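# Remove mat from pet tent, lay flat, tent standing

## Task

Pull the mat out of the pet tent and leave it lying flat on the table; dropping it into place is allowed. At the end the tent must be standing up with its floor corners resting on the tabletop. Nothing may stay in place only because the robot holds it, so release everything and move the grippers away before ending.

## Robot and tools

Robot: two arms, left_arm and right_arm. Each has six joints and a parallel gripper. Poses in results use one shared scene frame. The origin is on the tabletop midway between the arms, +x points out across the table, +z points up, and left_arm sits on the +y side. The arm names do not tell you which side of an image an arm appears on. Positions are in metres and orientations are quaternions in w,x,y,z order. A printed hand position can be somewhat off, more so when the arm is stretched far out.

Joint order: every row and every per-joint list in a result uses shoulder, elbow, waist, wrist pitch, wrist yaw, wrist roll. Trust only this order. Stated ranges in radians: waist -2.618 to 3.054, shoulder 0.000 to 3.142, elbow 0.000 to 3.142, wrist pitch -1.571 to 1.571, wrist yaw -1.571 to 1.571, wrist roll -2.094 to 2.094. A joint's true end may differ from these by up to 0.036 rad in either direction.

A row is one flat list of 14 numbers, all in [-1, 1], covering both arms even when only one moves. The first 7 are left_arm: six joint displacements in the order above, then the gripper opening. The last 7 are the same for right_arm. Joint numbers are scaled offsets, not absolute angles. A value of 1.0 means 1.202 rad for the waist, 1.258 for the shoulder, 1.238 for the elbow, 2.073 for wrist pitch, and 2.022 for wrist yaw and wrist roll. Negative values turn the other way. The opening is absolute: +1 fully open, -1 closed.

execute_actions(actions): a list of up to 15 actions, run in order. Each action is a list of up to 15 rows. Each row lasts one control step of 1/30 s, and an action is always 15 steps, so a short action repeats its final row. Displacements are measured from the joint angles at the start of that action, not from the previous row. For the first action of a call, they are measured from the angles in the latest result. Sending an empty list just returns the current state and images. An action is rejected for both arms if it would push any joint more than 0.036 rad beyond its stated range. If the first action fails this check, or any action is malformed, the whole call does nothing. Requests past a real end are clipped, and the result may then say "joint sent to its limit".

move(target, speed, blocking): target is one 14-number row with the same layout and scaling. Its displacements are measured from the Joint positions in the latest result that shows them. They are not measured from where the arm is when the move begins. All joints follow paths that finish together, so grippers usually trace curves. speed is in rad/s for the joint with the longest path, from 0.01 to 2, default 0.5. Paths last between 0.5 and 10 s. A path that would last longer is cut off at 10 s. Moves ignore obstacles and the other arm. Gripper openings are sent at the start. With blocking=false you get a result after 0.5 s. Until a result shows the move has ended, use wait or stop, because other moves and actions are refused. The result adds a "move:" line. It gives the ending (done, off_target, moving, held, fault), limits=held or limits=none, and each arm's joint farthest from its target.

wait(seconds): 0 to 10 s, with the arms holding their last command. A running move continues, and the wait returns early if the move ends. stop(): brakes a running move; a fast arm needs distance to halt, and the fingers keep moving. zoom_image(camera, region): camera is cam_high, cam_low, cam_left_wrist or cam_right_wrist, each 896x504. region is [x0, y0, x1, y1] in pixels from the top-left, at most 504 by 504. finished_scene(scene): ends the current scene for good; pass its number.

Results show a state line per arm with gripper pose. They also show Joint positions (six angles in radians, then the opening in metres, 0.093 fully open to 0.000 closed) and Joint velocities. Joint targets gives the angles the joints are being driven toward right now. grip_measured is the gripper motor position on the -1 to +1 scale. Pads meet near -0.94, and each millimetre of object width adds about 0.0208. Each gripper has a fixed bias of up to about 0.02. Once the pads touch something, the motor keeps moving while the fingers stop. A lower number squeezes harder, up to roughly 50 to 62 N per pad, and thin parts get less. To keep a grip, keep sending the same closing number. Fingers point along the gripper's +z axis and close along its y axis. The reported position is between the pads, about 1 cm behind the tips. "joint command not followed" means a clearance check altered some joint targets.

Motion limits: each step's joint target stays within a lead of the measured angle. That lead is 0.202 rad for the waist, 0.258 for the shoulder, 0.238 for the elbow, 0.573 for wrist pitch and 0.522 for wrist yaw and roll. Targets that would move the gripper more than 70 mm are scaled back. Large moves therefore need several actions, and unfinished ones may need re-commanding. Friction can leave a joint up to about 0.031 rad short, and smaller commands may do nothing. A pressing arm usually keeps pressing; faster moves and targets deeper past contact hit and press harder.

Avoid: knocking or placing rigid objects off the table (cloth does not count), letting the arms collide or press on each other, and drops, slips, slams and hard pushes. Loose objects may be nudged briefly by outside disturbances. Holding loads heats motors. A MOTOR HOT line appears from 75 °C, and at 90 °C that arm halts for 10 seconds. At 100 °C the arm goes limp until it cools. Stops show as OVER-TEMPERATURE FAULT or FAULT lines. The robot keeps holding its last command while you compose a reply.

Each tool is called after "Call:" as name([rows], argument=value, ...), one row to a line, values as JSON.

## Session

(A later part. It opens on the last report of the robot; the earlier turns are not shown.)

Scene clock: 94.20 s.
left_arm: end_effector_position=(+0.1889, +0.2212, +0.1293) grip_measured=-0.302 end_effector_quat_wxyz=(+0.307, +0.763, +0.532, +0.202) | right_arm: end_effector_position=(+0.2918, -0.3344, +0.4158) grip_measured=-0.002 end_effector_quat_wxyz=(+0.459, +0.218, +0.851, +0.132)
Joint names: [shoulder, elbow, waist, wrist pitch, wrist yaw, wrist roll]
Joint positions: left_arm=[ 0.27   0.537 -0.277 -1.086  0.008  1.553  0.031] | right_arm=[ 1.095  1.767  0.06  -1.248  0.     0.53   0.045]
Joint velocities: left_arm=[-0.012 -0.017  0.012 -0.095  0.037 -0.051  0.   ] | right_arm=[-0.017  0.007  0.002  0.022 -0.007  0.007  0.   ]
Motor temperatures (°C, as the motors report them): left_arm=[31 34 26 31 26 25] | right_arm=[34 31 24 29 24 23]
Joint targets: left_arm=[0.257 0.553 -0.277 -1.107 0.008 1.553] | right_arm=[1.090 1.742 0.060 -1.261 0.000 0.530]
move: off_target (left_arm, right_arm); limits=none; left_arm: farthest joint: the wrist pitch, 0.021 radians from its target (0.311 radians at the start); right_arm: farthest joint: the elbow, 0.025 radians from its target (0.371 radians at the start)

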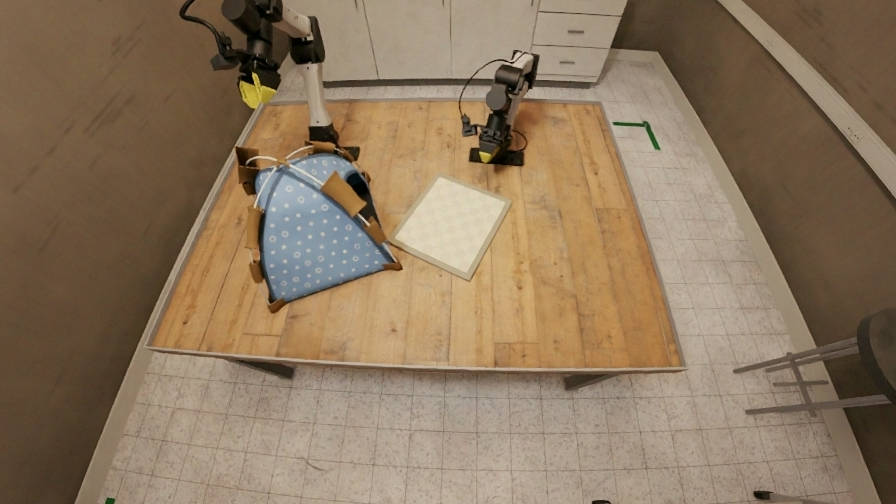

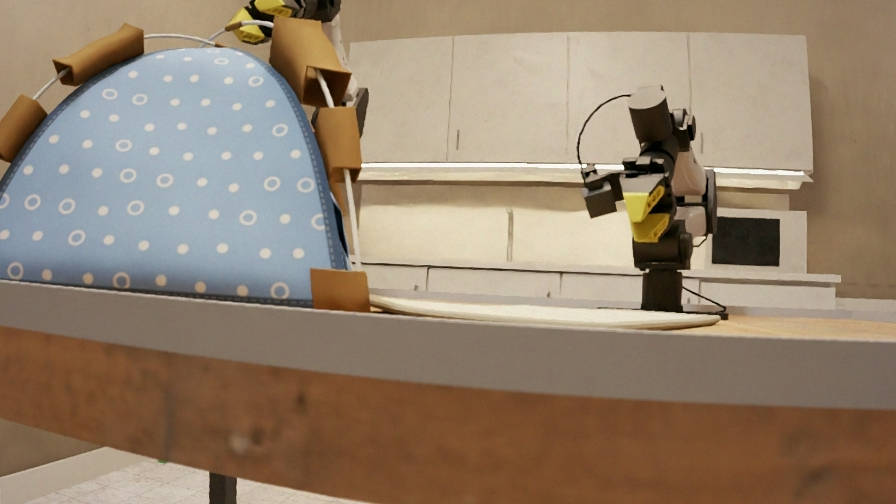

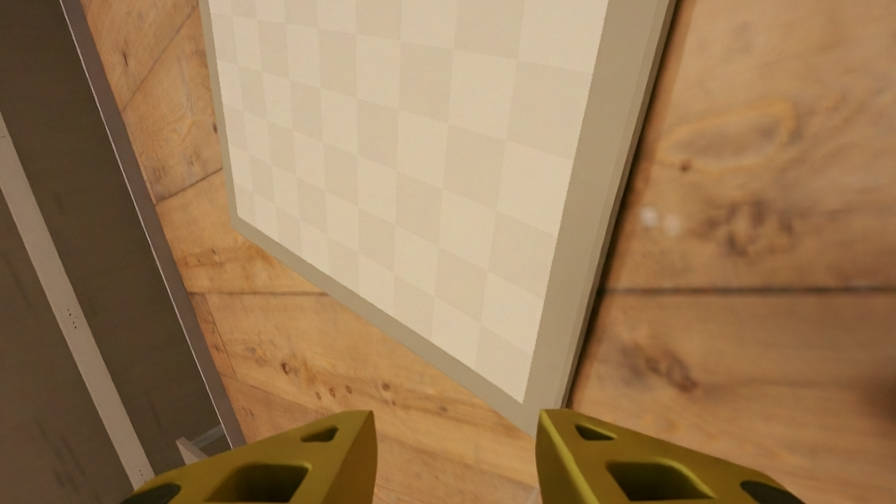

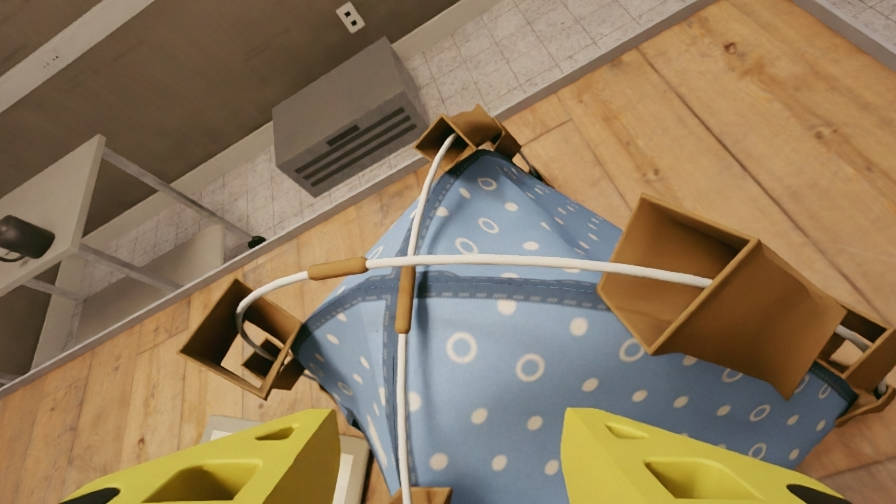

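Call:
move(target=[0.9,0.11,-0.1,0.38,0,0,-1,0,0,0,0,0,0,0], speed=1)

Call:
move(target=[0.13,0,0,0,0,0,-1,0,0,0,0,0,0,0], speed=0.2)

Call:
move(target=[0.05,0,0.2,-0.02,0,0,-1,0,0,0,0,0,0,0], speed=0.25)

Call:
move(target=[-0.6,0,0,0,0,0,-1,0,0,0,0,0,0,0], speed=0.8)

Scene clock: 102.17 s.
left_arm: end_effector_position=(+0.3270, +0.1311, +0.0420) grip_measured=-1.000 end_effector_quat_wxyz=(+0.224, +0.821, +0.509, +0.129) | right_arm: end_effector_position=(+0.2922, -0.3344, +0.4164) grip_measured=-0.002 end_effector_quat_wxyz=(+0.460, +0.218, +0.851, +0.132)
Joint names: [shoulder, elbow, waist, wrist pitch, wrist yaw, wrist roll]
Joint positions: left_arm=[ 1.391  0.65  -0.386 -0.307  0.008  1.553  0.   ] | right_arm=[ 1.095  1.767  0.06  -1.245  0.     0.53   0.045]
Joint velocities: left_arm=[-0.017 -0.007 -0.007  0.066 -0.051 -0.007  0.   ] | right_arm=[ 0.002  0.007 -0.012 -0.037  0.022 -0.007  0.001]
Motor temperatures (°C, as the motors report them): left_arm=[30 34 26 31 26 25] | right_arm=[33 30 24 30 24 23]
Joint targets: left_arm=[1.402 0.673 -0.397 -0.298 0.008 1.553] | right_arm=[1.095 1.767 0.060 -1.248 0.000 0.530]
move: off_target (left_arm); limits=none; left_arm: farthest joint: the elbow, 0.024 radians from its target (0.137 radians at the start); right_arm: farthest joint: the wrist pitch, 0.003 radians from its target (0.000 radians at the start)

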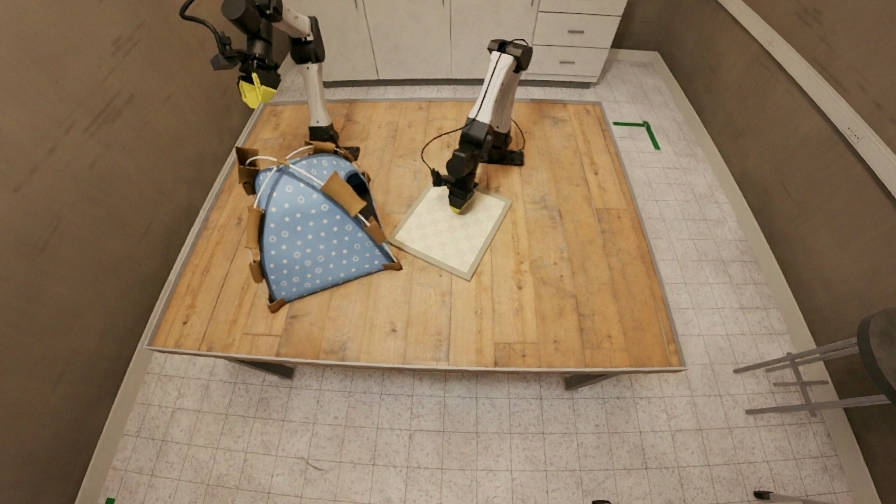

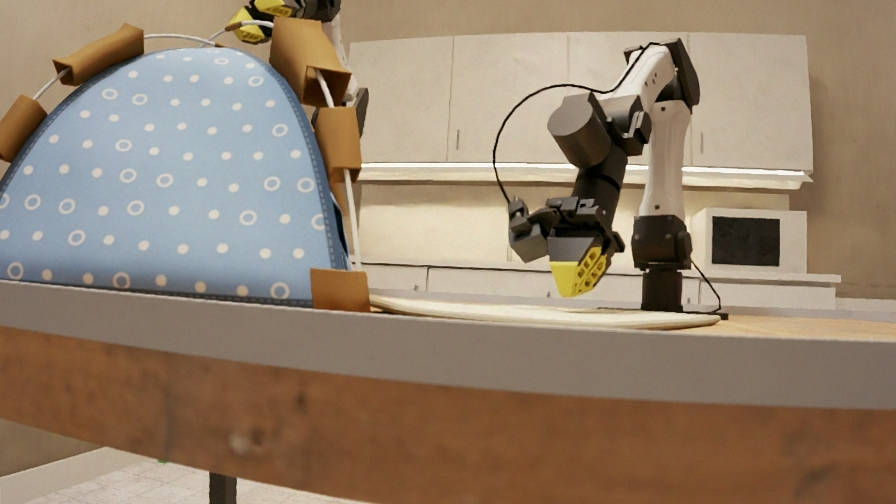

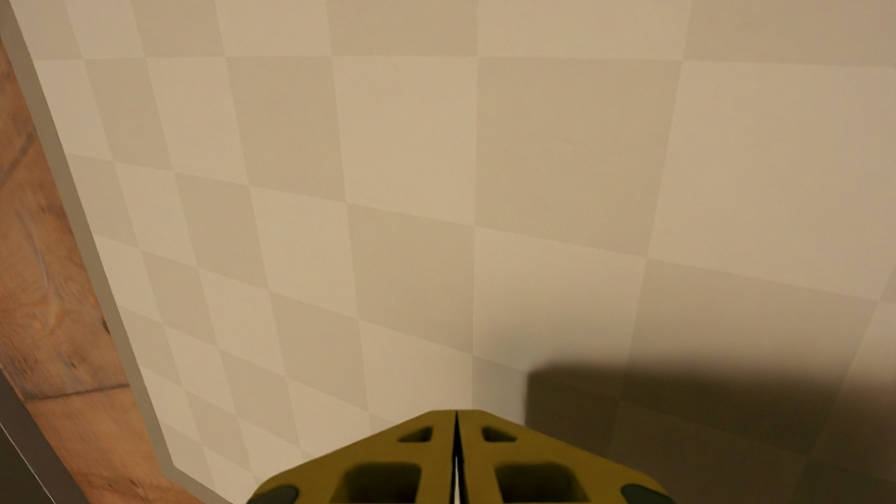

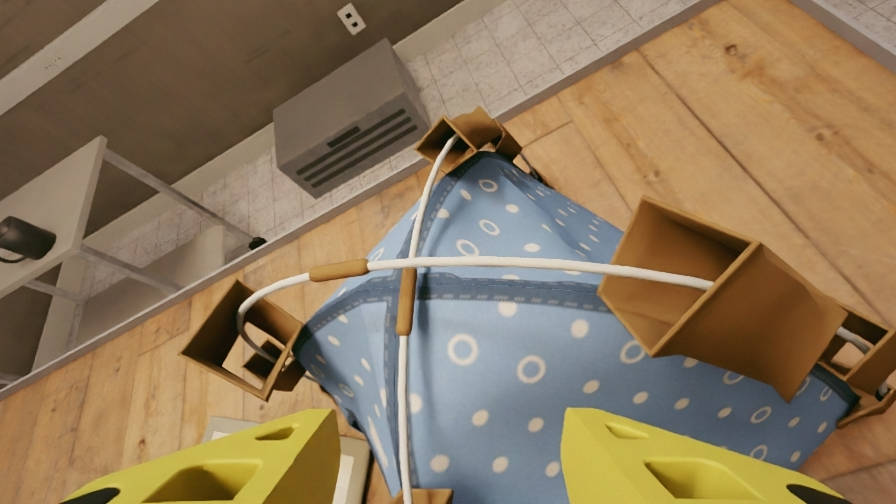

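Scene clock: 103.27 s.
left_arm: end_effector_position=(+0.3264, +0.1314, +0.0212) grip_measured=-1.000 end_effector_quat_wxyz=(+0.195, +0.828, +0.513, +0.112) | right_arm: end_effector_position=(+0.2926, -0.3344, +0.4170) grip_measured=-0.002 end_effector_quat_wxyz=(+0.461, +0.217, +0.850, +0.132)
Joint names: [shoulder, elbow, waist, wrist pitch, wrist yaw, wrist roll]
Joint positions: left_arm=[ 1.481  0.665 -0.386 -0.301  0.008  1.553  0.   ] | right_arm=[ 1.095  1.767  0.06  -1.242  0.     0.53   0.045]
Joint velocities: left_arm=[-0.007 -0.032  0.002 -0.11   0.066 -0.037  0.   ] | right_arm=[-0.002 -0.022 -0.007  0.081  0.007 -0.022 -0.001]
Motor temperatures (°C, as the motors report them): left_arm=[30 34 26 31 26 25] | right_arm=[32 30 24 30 24 23]
Joint targets: left_arm=[1.554 0.650 -0.386 -0.307 0.008 1.553] | right_arm=[1.095 1.767 0.060 -1.245 0.000 0.530]
move: off_target (left_arm); limits=none; left_arm: farthest joint: the shoulder, 0.073 radians from its target (0.164 radians at the start); right_arm: farthest joint: the wrist pitch, 0.003 radians from its target (0.000 radians at the start)

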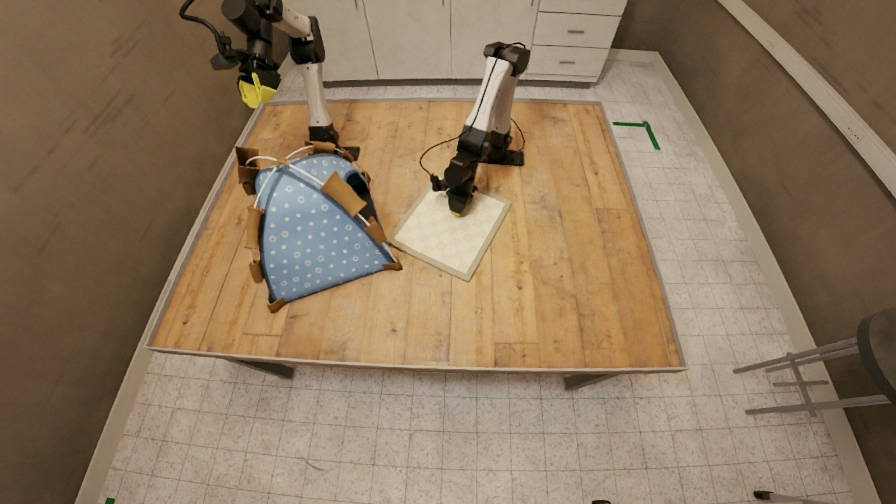

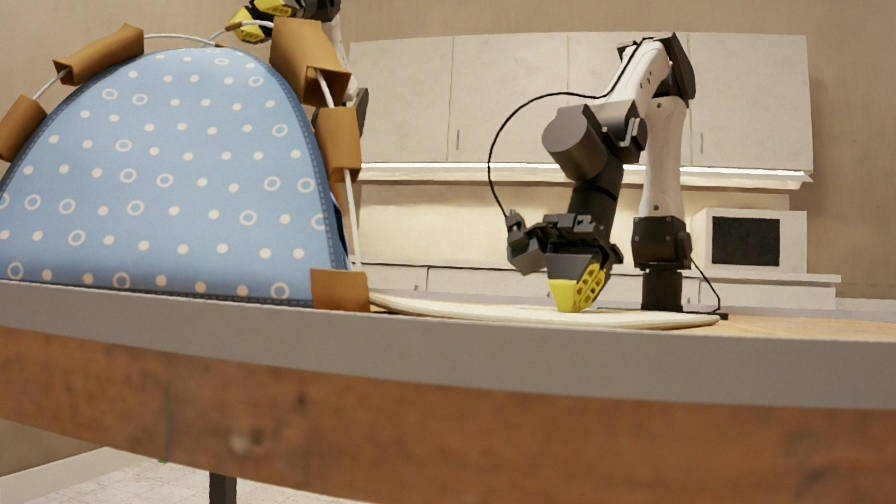

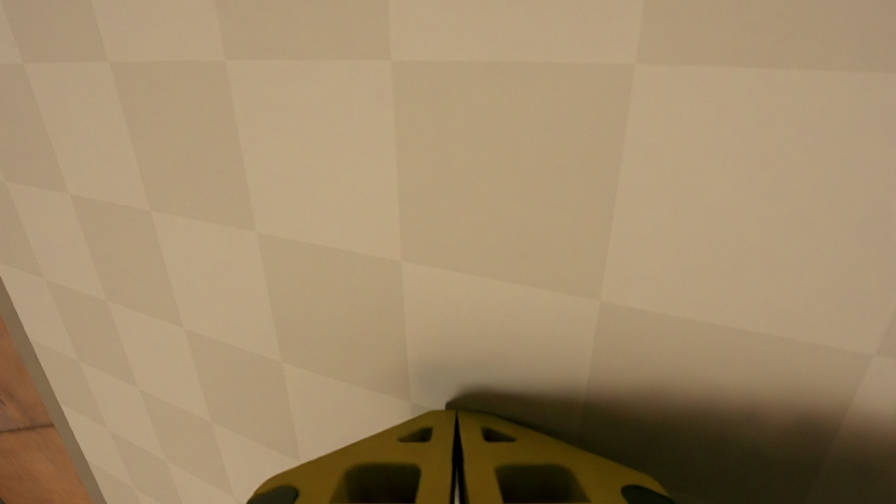

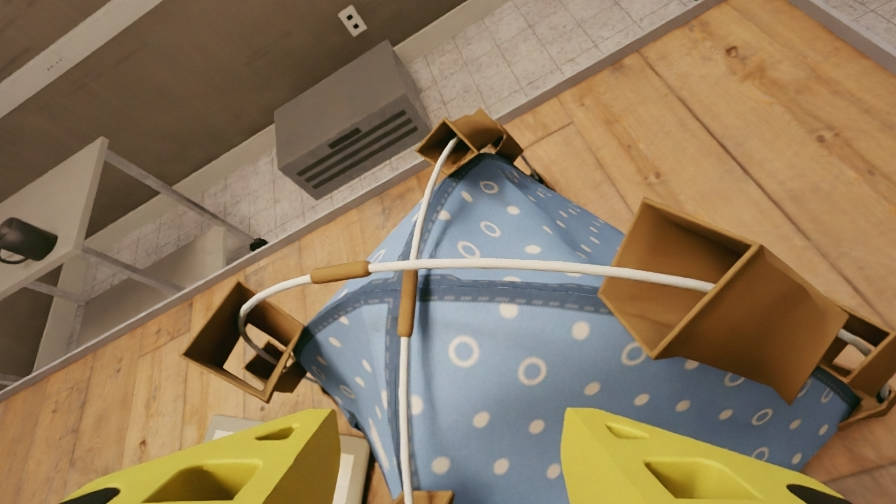

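Scene clock: 104.57 s.
left_arm: end_effector_position=(+0.3565, +0.1846, +0.0226) grip_measured=-1.000 end_effector_quat_wxyz=(+0.205, +0.769, +0.594, +0.118) | right_arm: end_effector_position=(+0.2930, -0.3343, +0.4176) grip_measured=-0.002 end_effector_quat_wxyz=(+0.463, +0.217, +0.849, +0.133)
Joint names: [shoulder, elbow, waist, wrist pitch, wrist yaw, wrist roll]
Joint positions: left_arm=[ 1.498  0.676 -0.169 -0.275  0.059  1.553  0.   ] | right_arm=[ 1.095  1.767  0.06  -1.239  0.     0.53   0.045]
Joint velocities: left_arm=[-0.007 -0.012  0.012 -0.095 -0.095  0.022  0.   ] | right_arm=[ 0.002 -0.017 -0.007 -0.095 -0.022 -0.022  0.   ]
Motor temperatures (°C, as the motors report them): left_arm=[29 34 26 31 26 25] | right_arm=[32 30 24 31 24 23]
Joint targets: left_arm=[1.544 0.665 -0.146 -0.343 0.008 1.553] | right_arm=[1.095 1.767 0.060 -1.242 0.000 0.530]
move: off_target (left_arm); limits=none; left_arm: farthest joint: the wrist pitch, 0.068 radians from its target (0.042 radians at the start); right_arm: farthest joint: the wrist pitch, 0.003 radians from its target (0.000 radians at the start)

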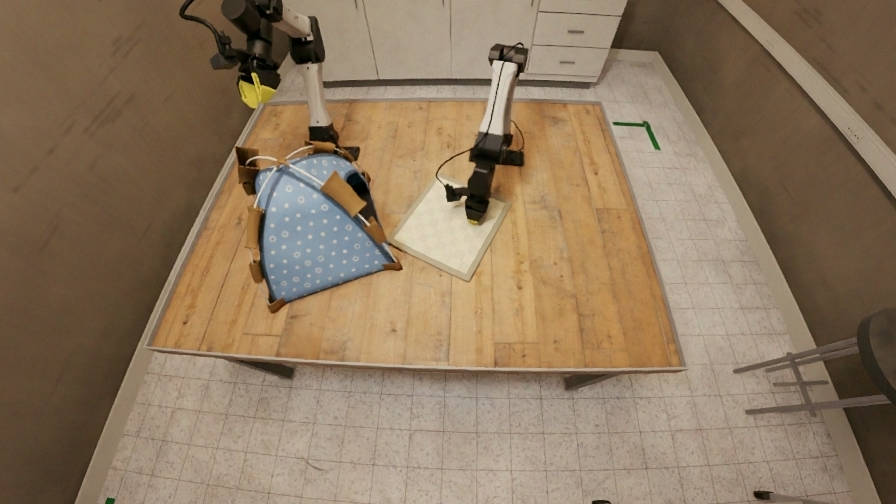

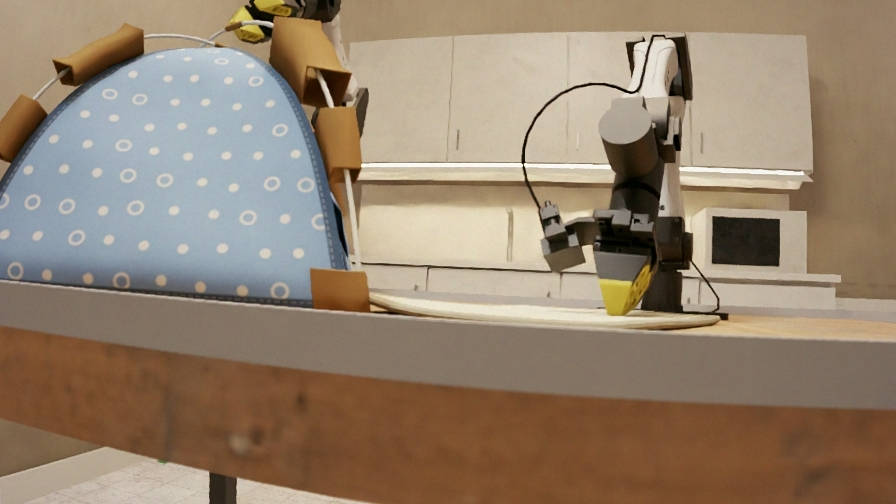

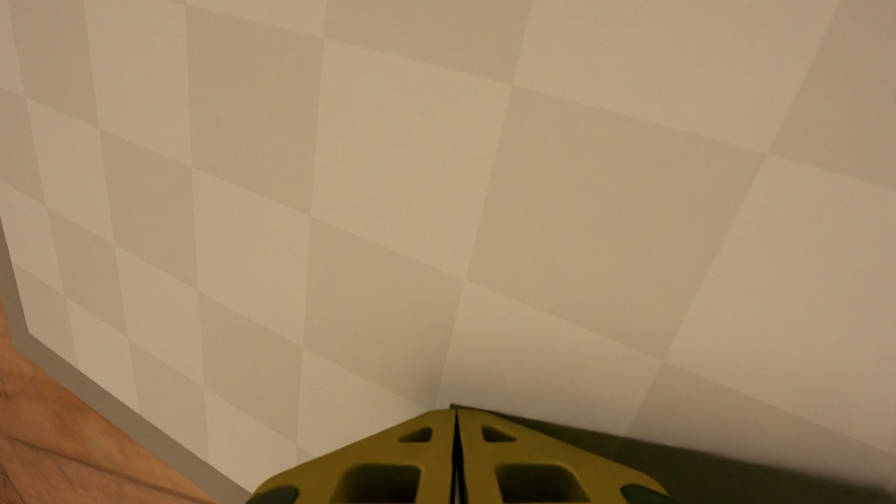

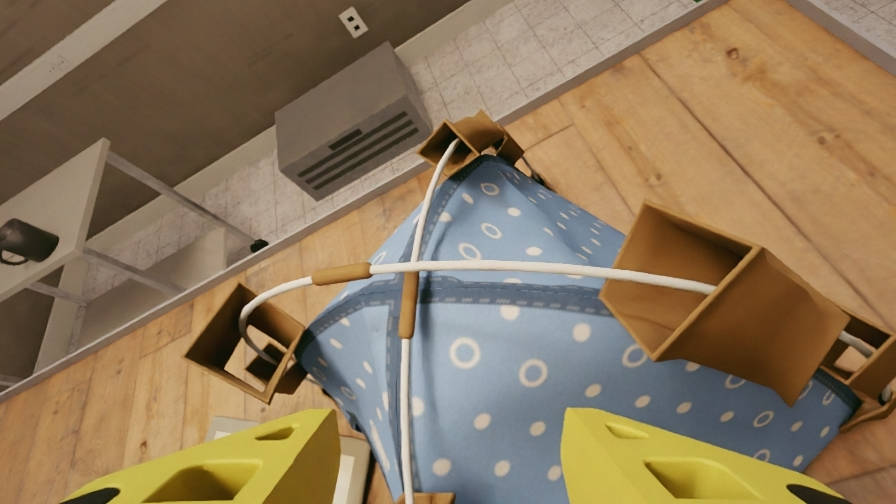

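Scene clock: 105.97 s.
left_arm: end_effector_position=(+0.3387, +0.1886, +0.2539) grip_measured=-1.000 end_effector_quat_wxyz=(+0.476, +0.654, +0.489, +0.326) | right_arm: end_effector_position=(+0.2933, -0.3343, +0.4181) grip_measured=-0.002 end_effector_quat_wxyz=(+0.464, +0.217, +0.849, +0.133)
Joint names: [shoulder, elbow, waist, wrist pitch, wrist yaw, wrist roll]
Joint positions: left_arm=[ 0.75   0.676 -0.169 -0.268  0.064  1.553  0.   ] | right_arm=[ 1.095  1.767  0.06  -1.236  0.     0.53   0.045]
Joint velocities: left_arm=[-0.002 -0.002 -0.007 -0.037 -0.007 -0.007  0.   ] | right_arm=[-0.012  0.002  0.002 -0.037  0.007 -0.007 -0.002]
Motor temperatures (°C, as the motors report them): left_arm=[29 34 26 31 26 25] | right_arm=[32 30 24 31 24 23]
Joint targets: left_arm=[0.744 0.676 -0.169 -0.275 0.059 1.553] | right_arm=[1.095 1.767 0.060 -1.239 0.000 0.530]
move: done; limits=none; left_arm: farthest joint: the shoulder, 0.007 radians from its target (0.755 radians at the start); right_arm: farthest joint: the wrist pitch, 0.003 radians from its target (0.000 radians at the start)

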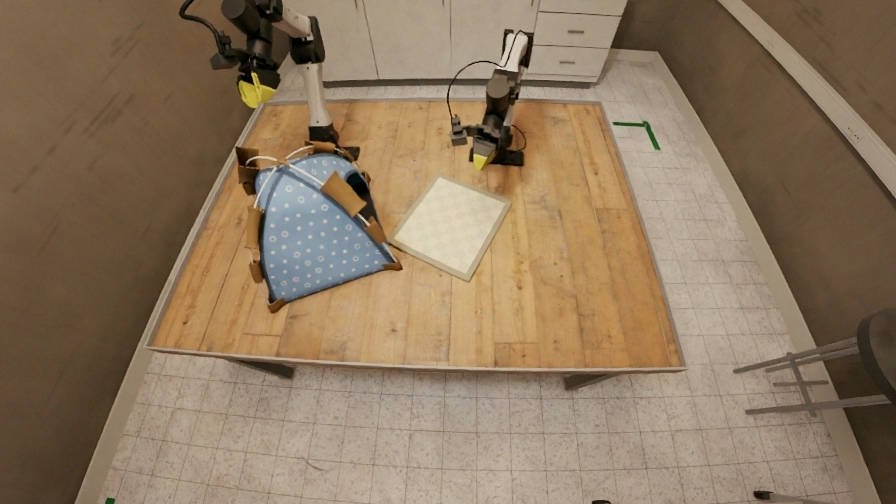

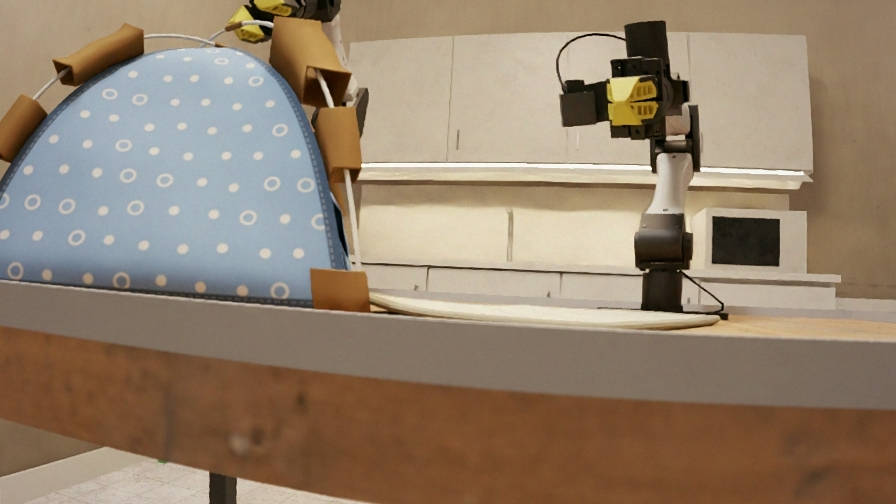

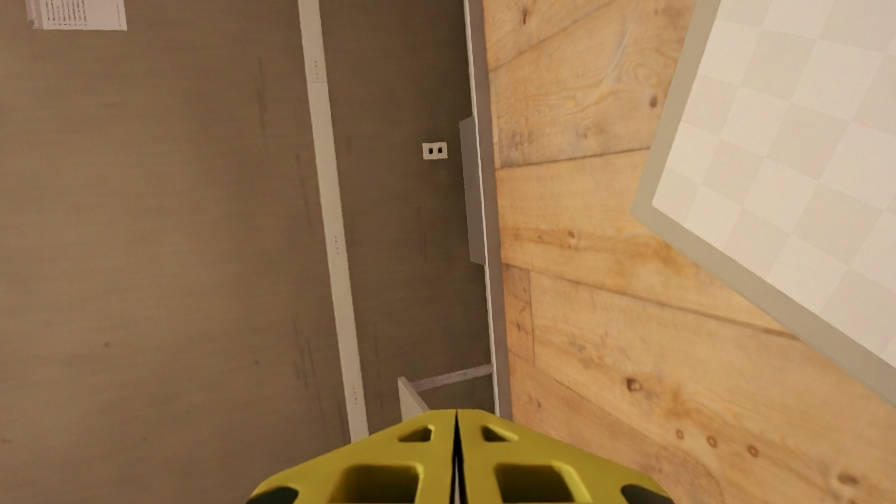

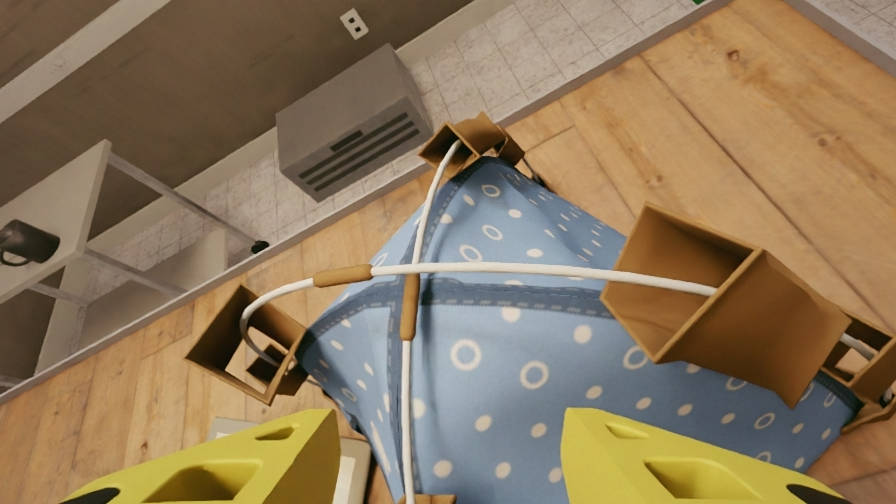

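Call:
move(target=[0,0,-0.3,-0.1,0,-0.75,-1,0.42,0.29,0,-0.02,0,0,0.2], speed=1.2)

Scene clock: 110.77 s.
left_arm: end_effector_position=(+0.2753, +0.1052, +0.2132) grip_measured=-1.000 end_effector_quat_wxyz=(+0.470, +0.294, +0.816, -0.165) | right_arm: end_effector_position=(+0.4281, -0.3304, +0.3833) grip_measured=+0.198 end_effector_quat_wxyz=(+0.384, +0.227, +0.888, +0.110)
Joint names: [shoulder, elbow, waist, wrist pitch, wrist yaw, wrist roll]
Joint positions: left_arm=[ 0.75   0.676 -0.518 -0.454  0.064  0.045  0.   ] | right_arm=[ 1.608  2.112  0.06  -1.252  0.     0.53   0.055]
Joint velocities: left_arm=[-0.002 -0.007 -0.007 -0.022 -0.007 -0.022  0.   ] | right_arm=[ 0.002  0.007 -0.007 -0.051  0.022  0.051 -0.   ]
Motor temperatures (°C, as the motors report them): left_arm=[29 35 26 32 26 25] | right_arm=[32 31 24 31 24 23]
Joint targets: left_arm=[0.750 0.676 -0.529 -0.475 0.064 0.036] | right_arm=[1.624 2.126 0.060 -1.278 0.000 0.530]
move: off_target (left_arm, right_arm); limits=none; left_arm: farthest joint: the wrist pitch, 0.022 radians from its target (0.208 radians at the start); right_arm: farthest joint: the wrist pitch, 0.026 radians from its target (0.041 radians at the start)

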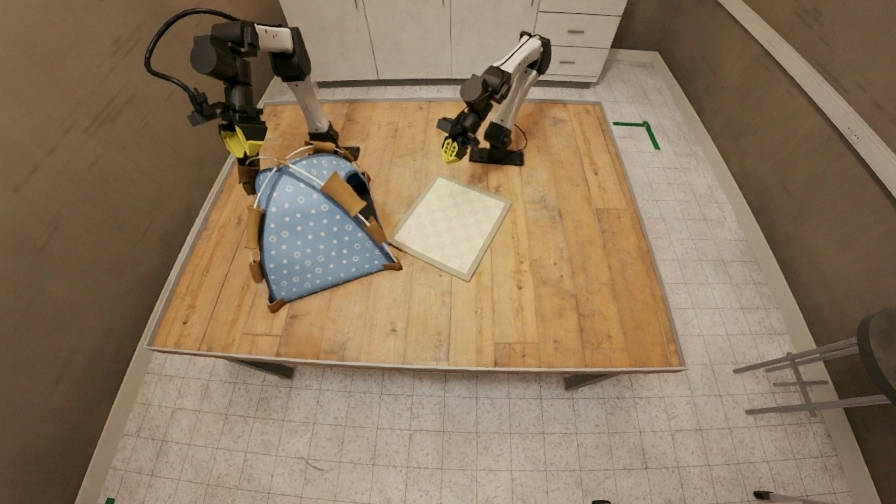

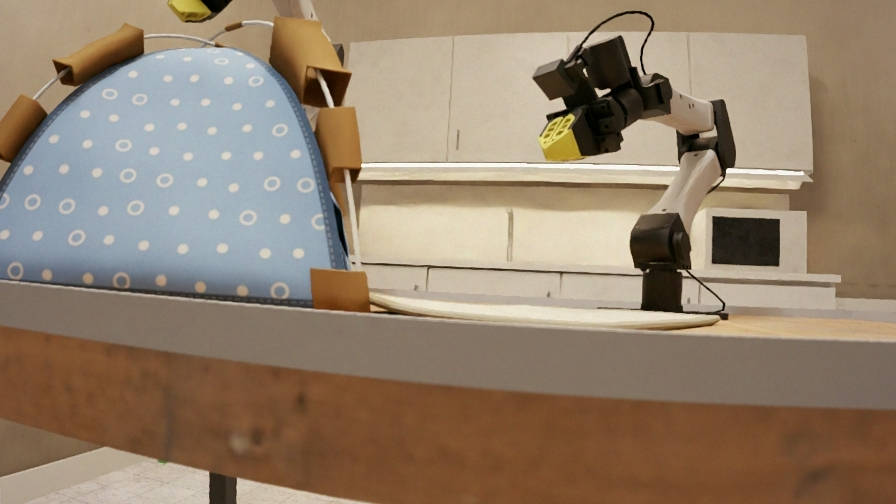

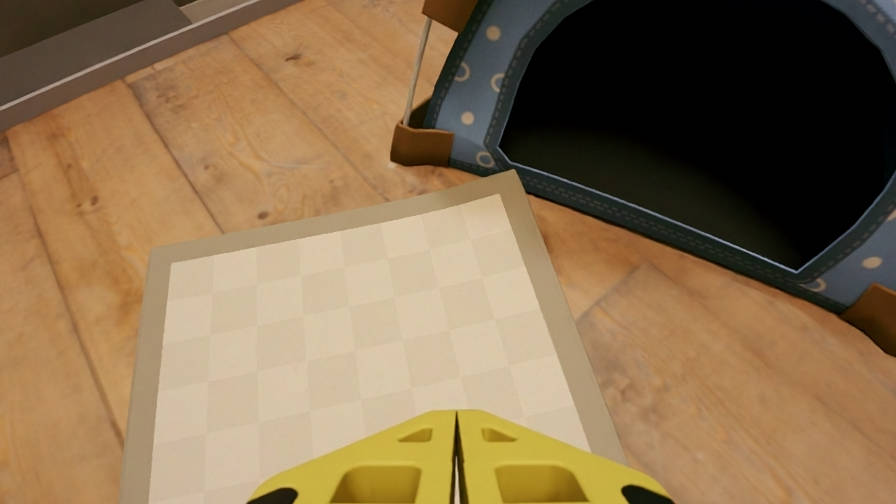

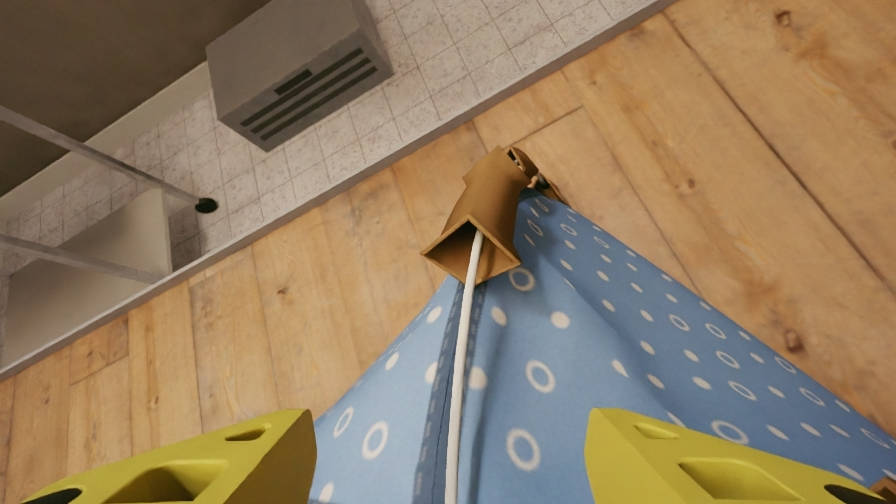

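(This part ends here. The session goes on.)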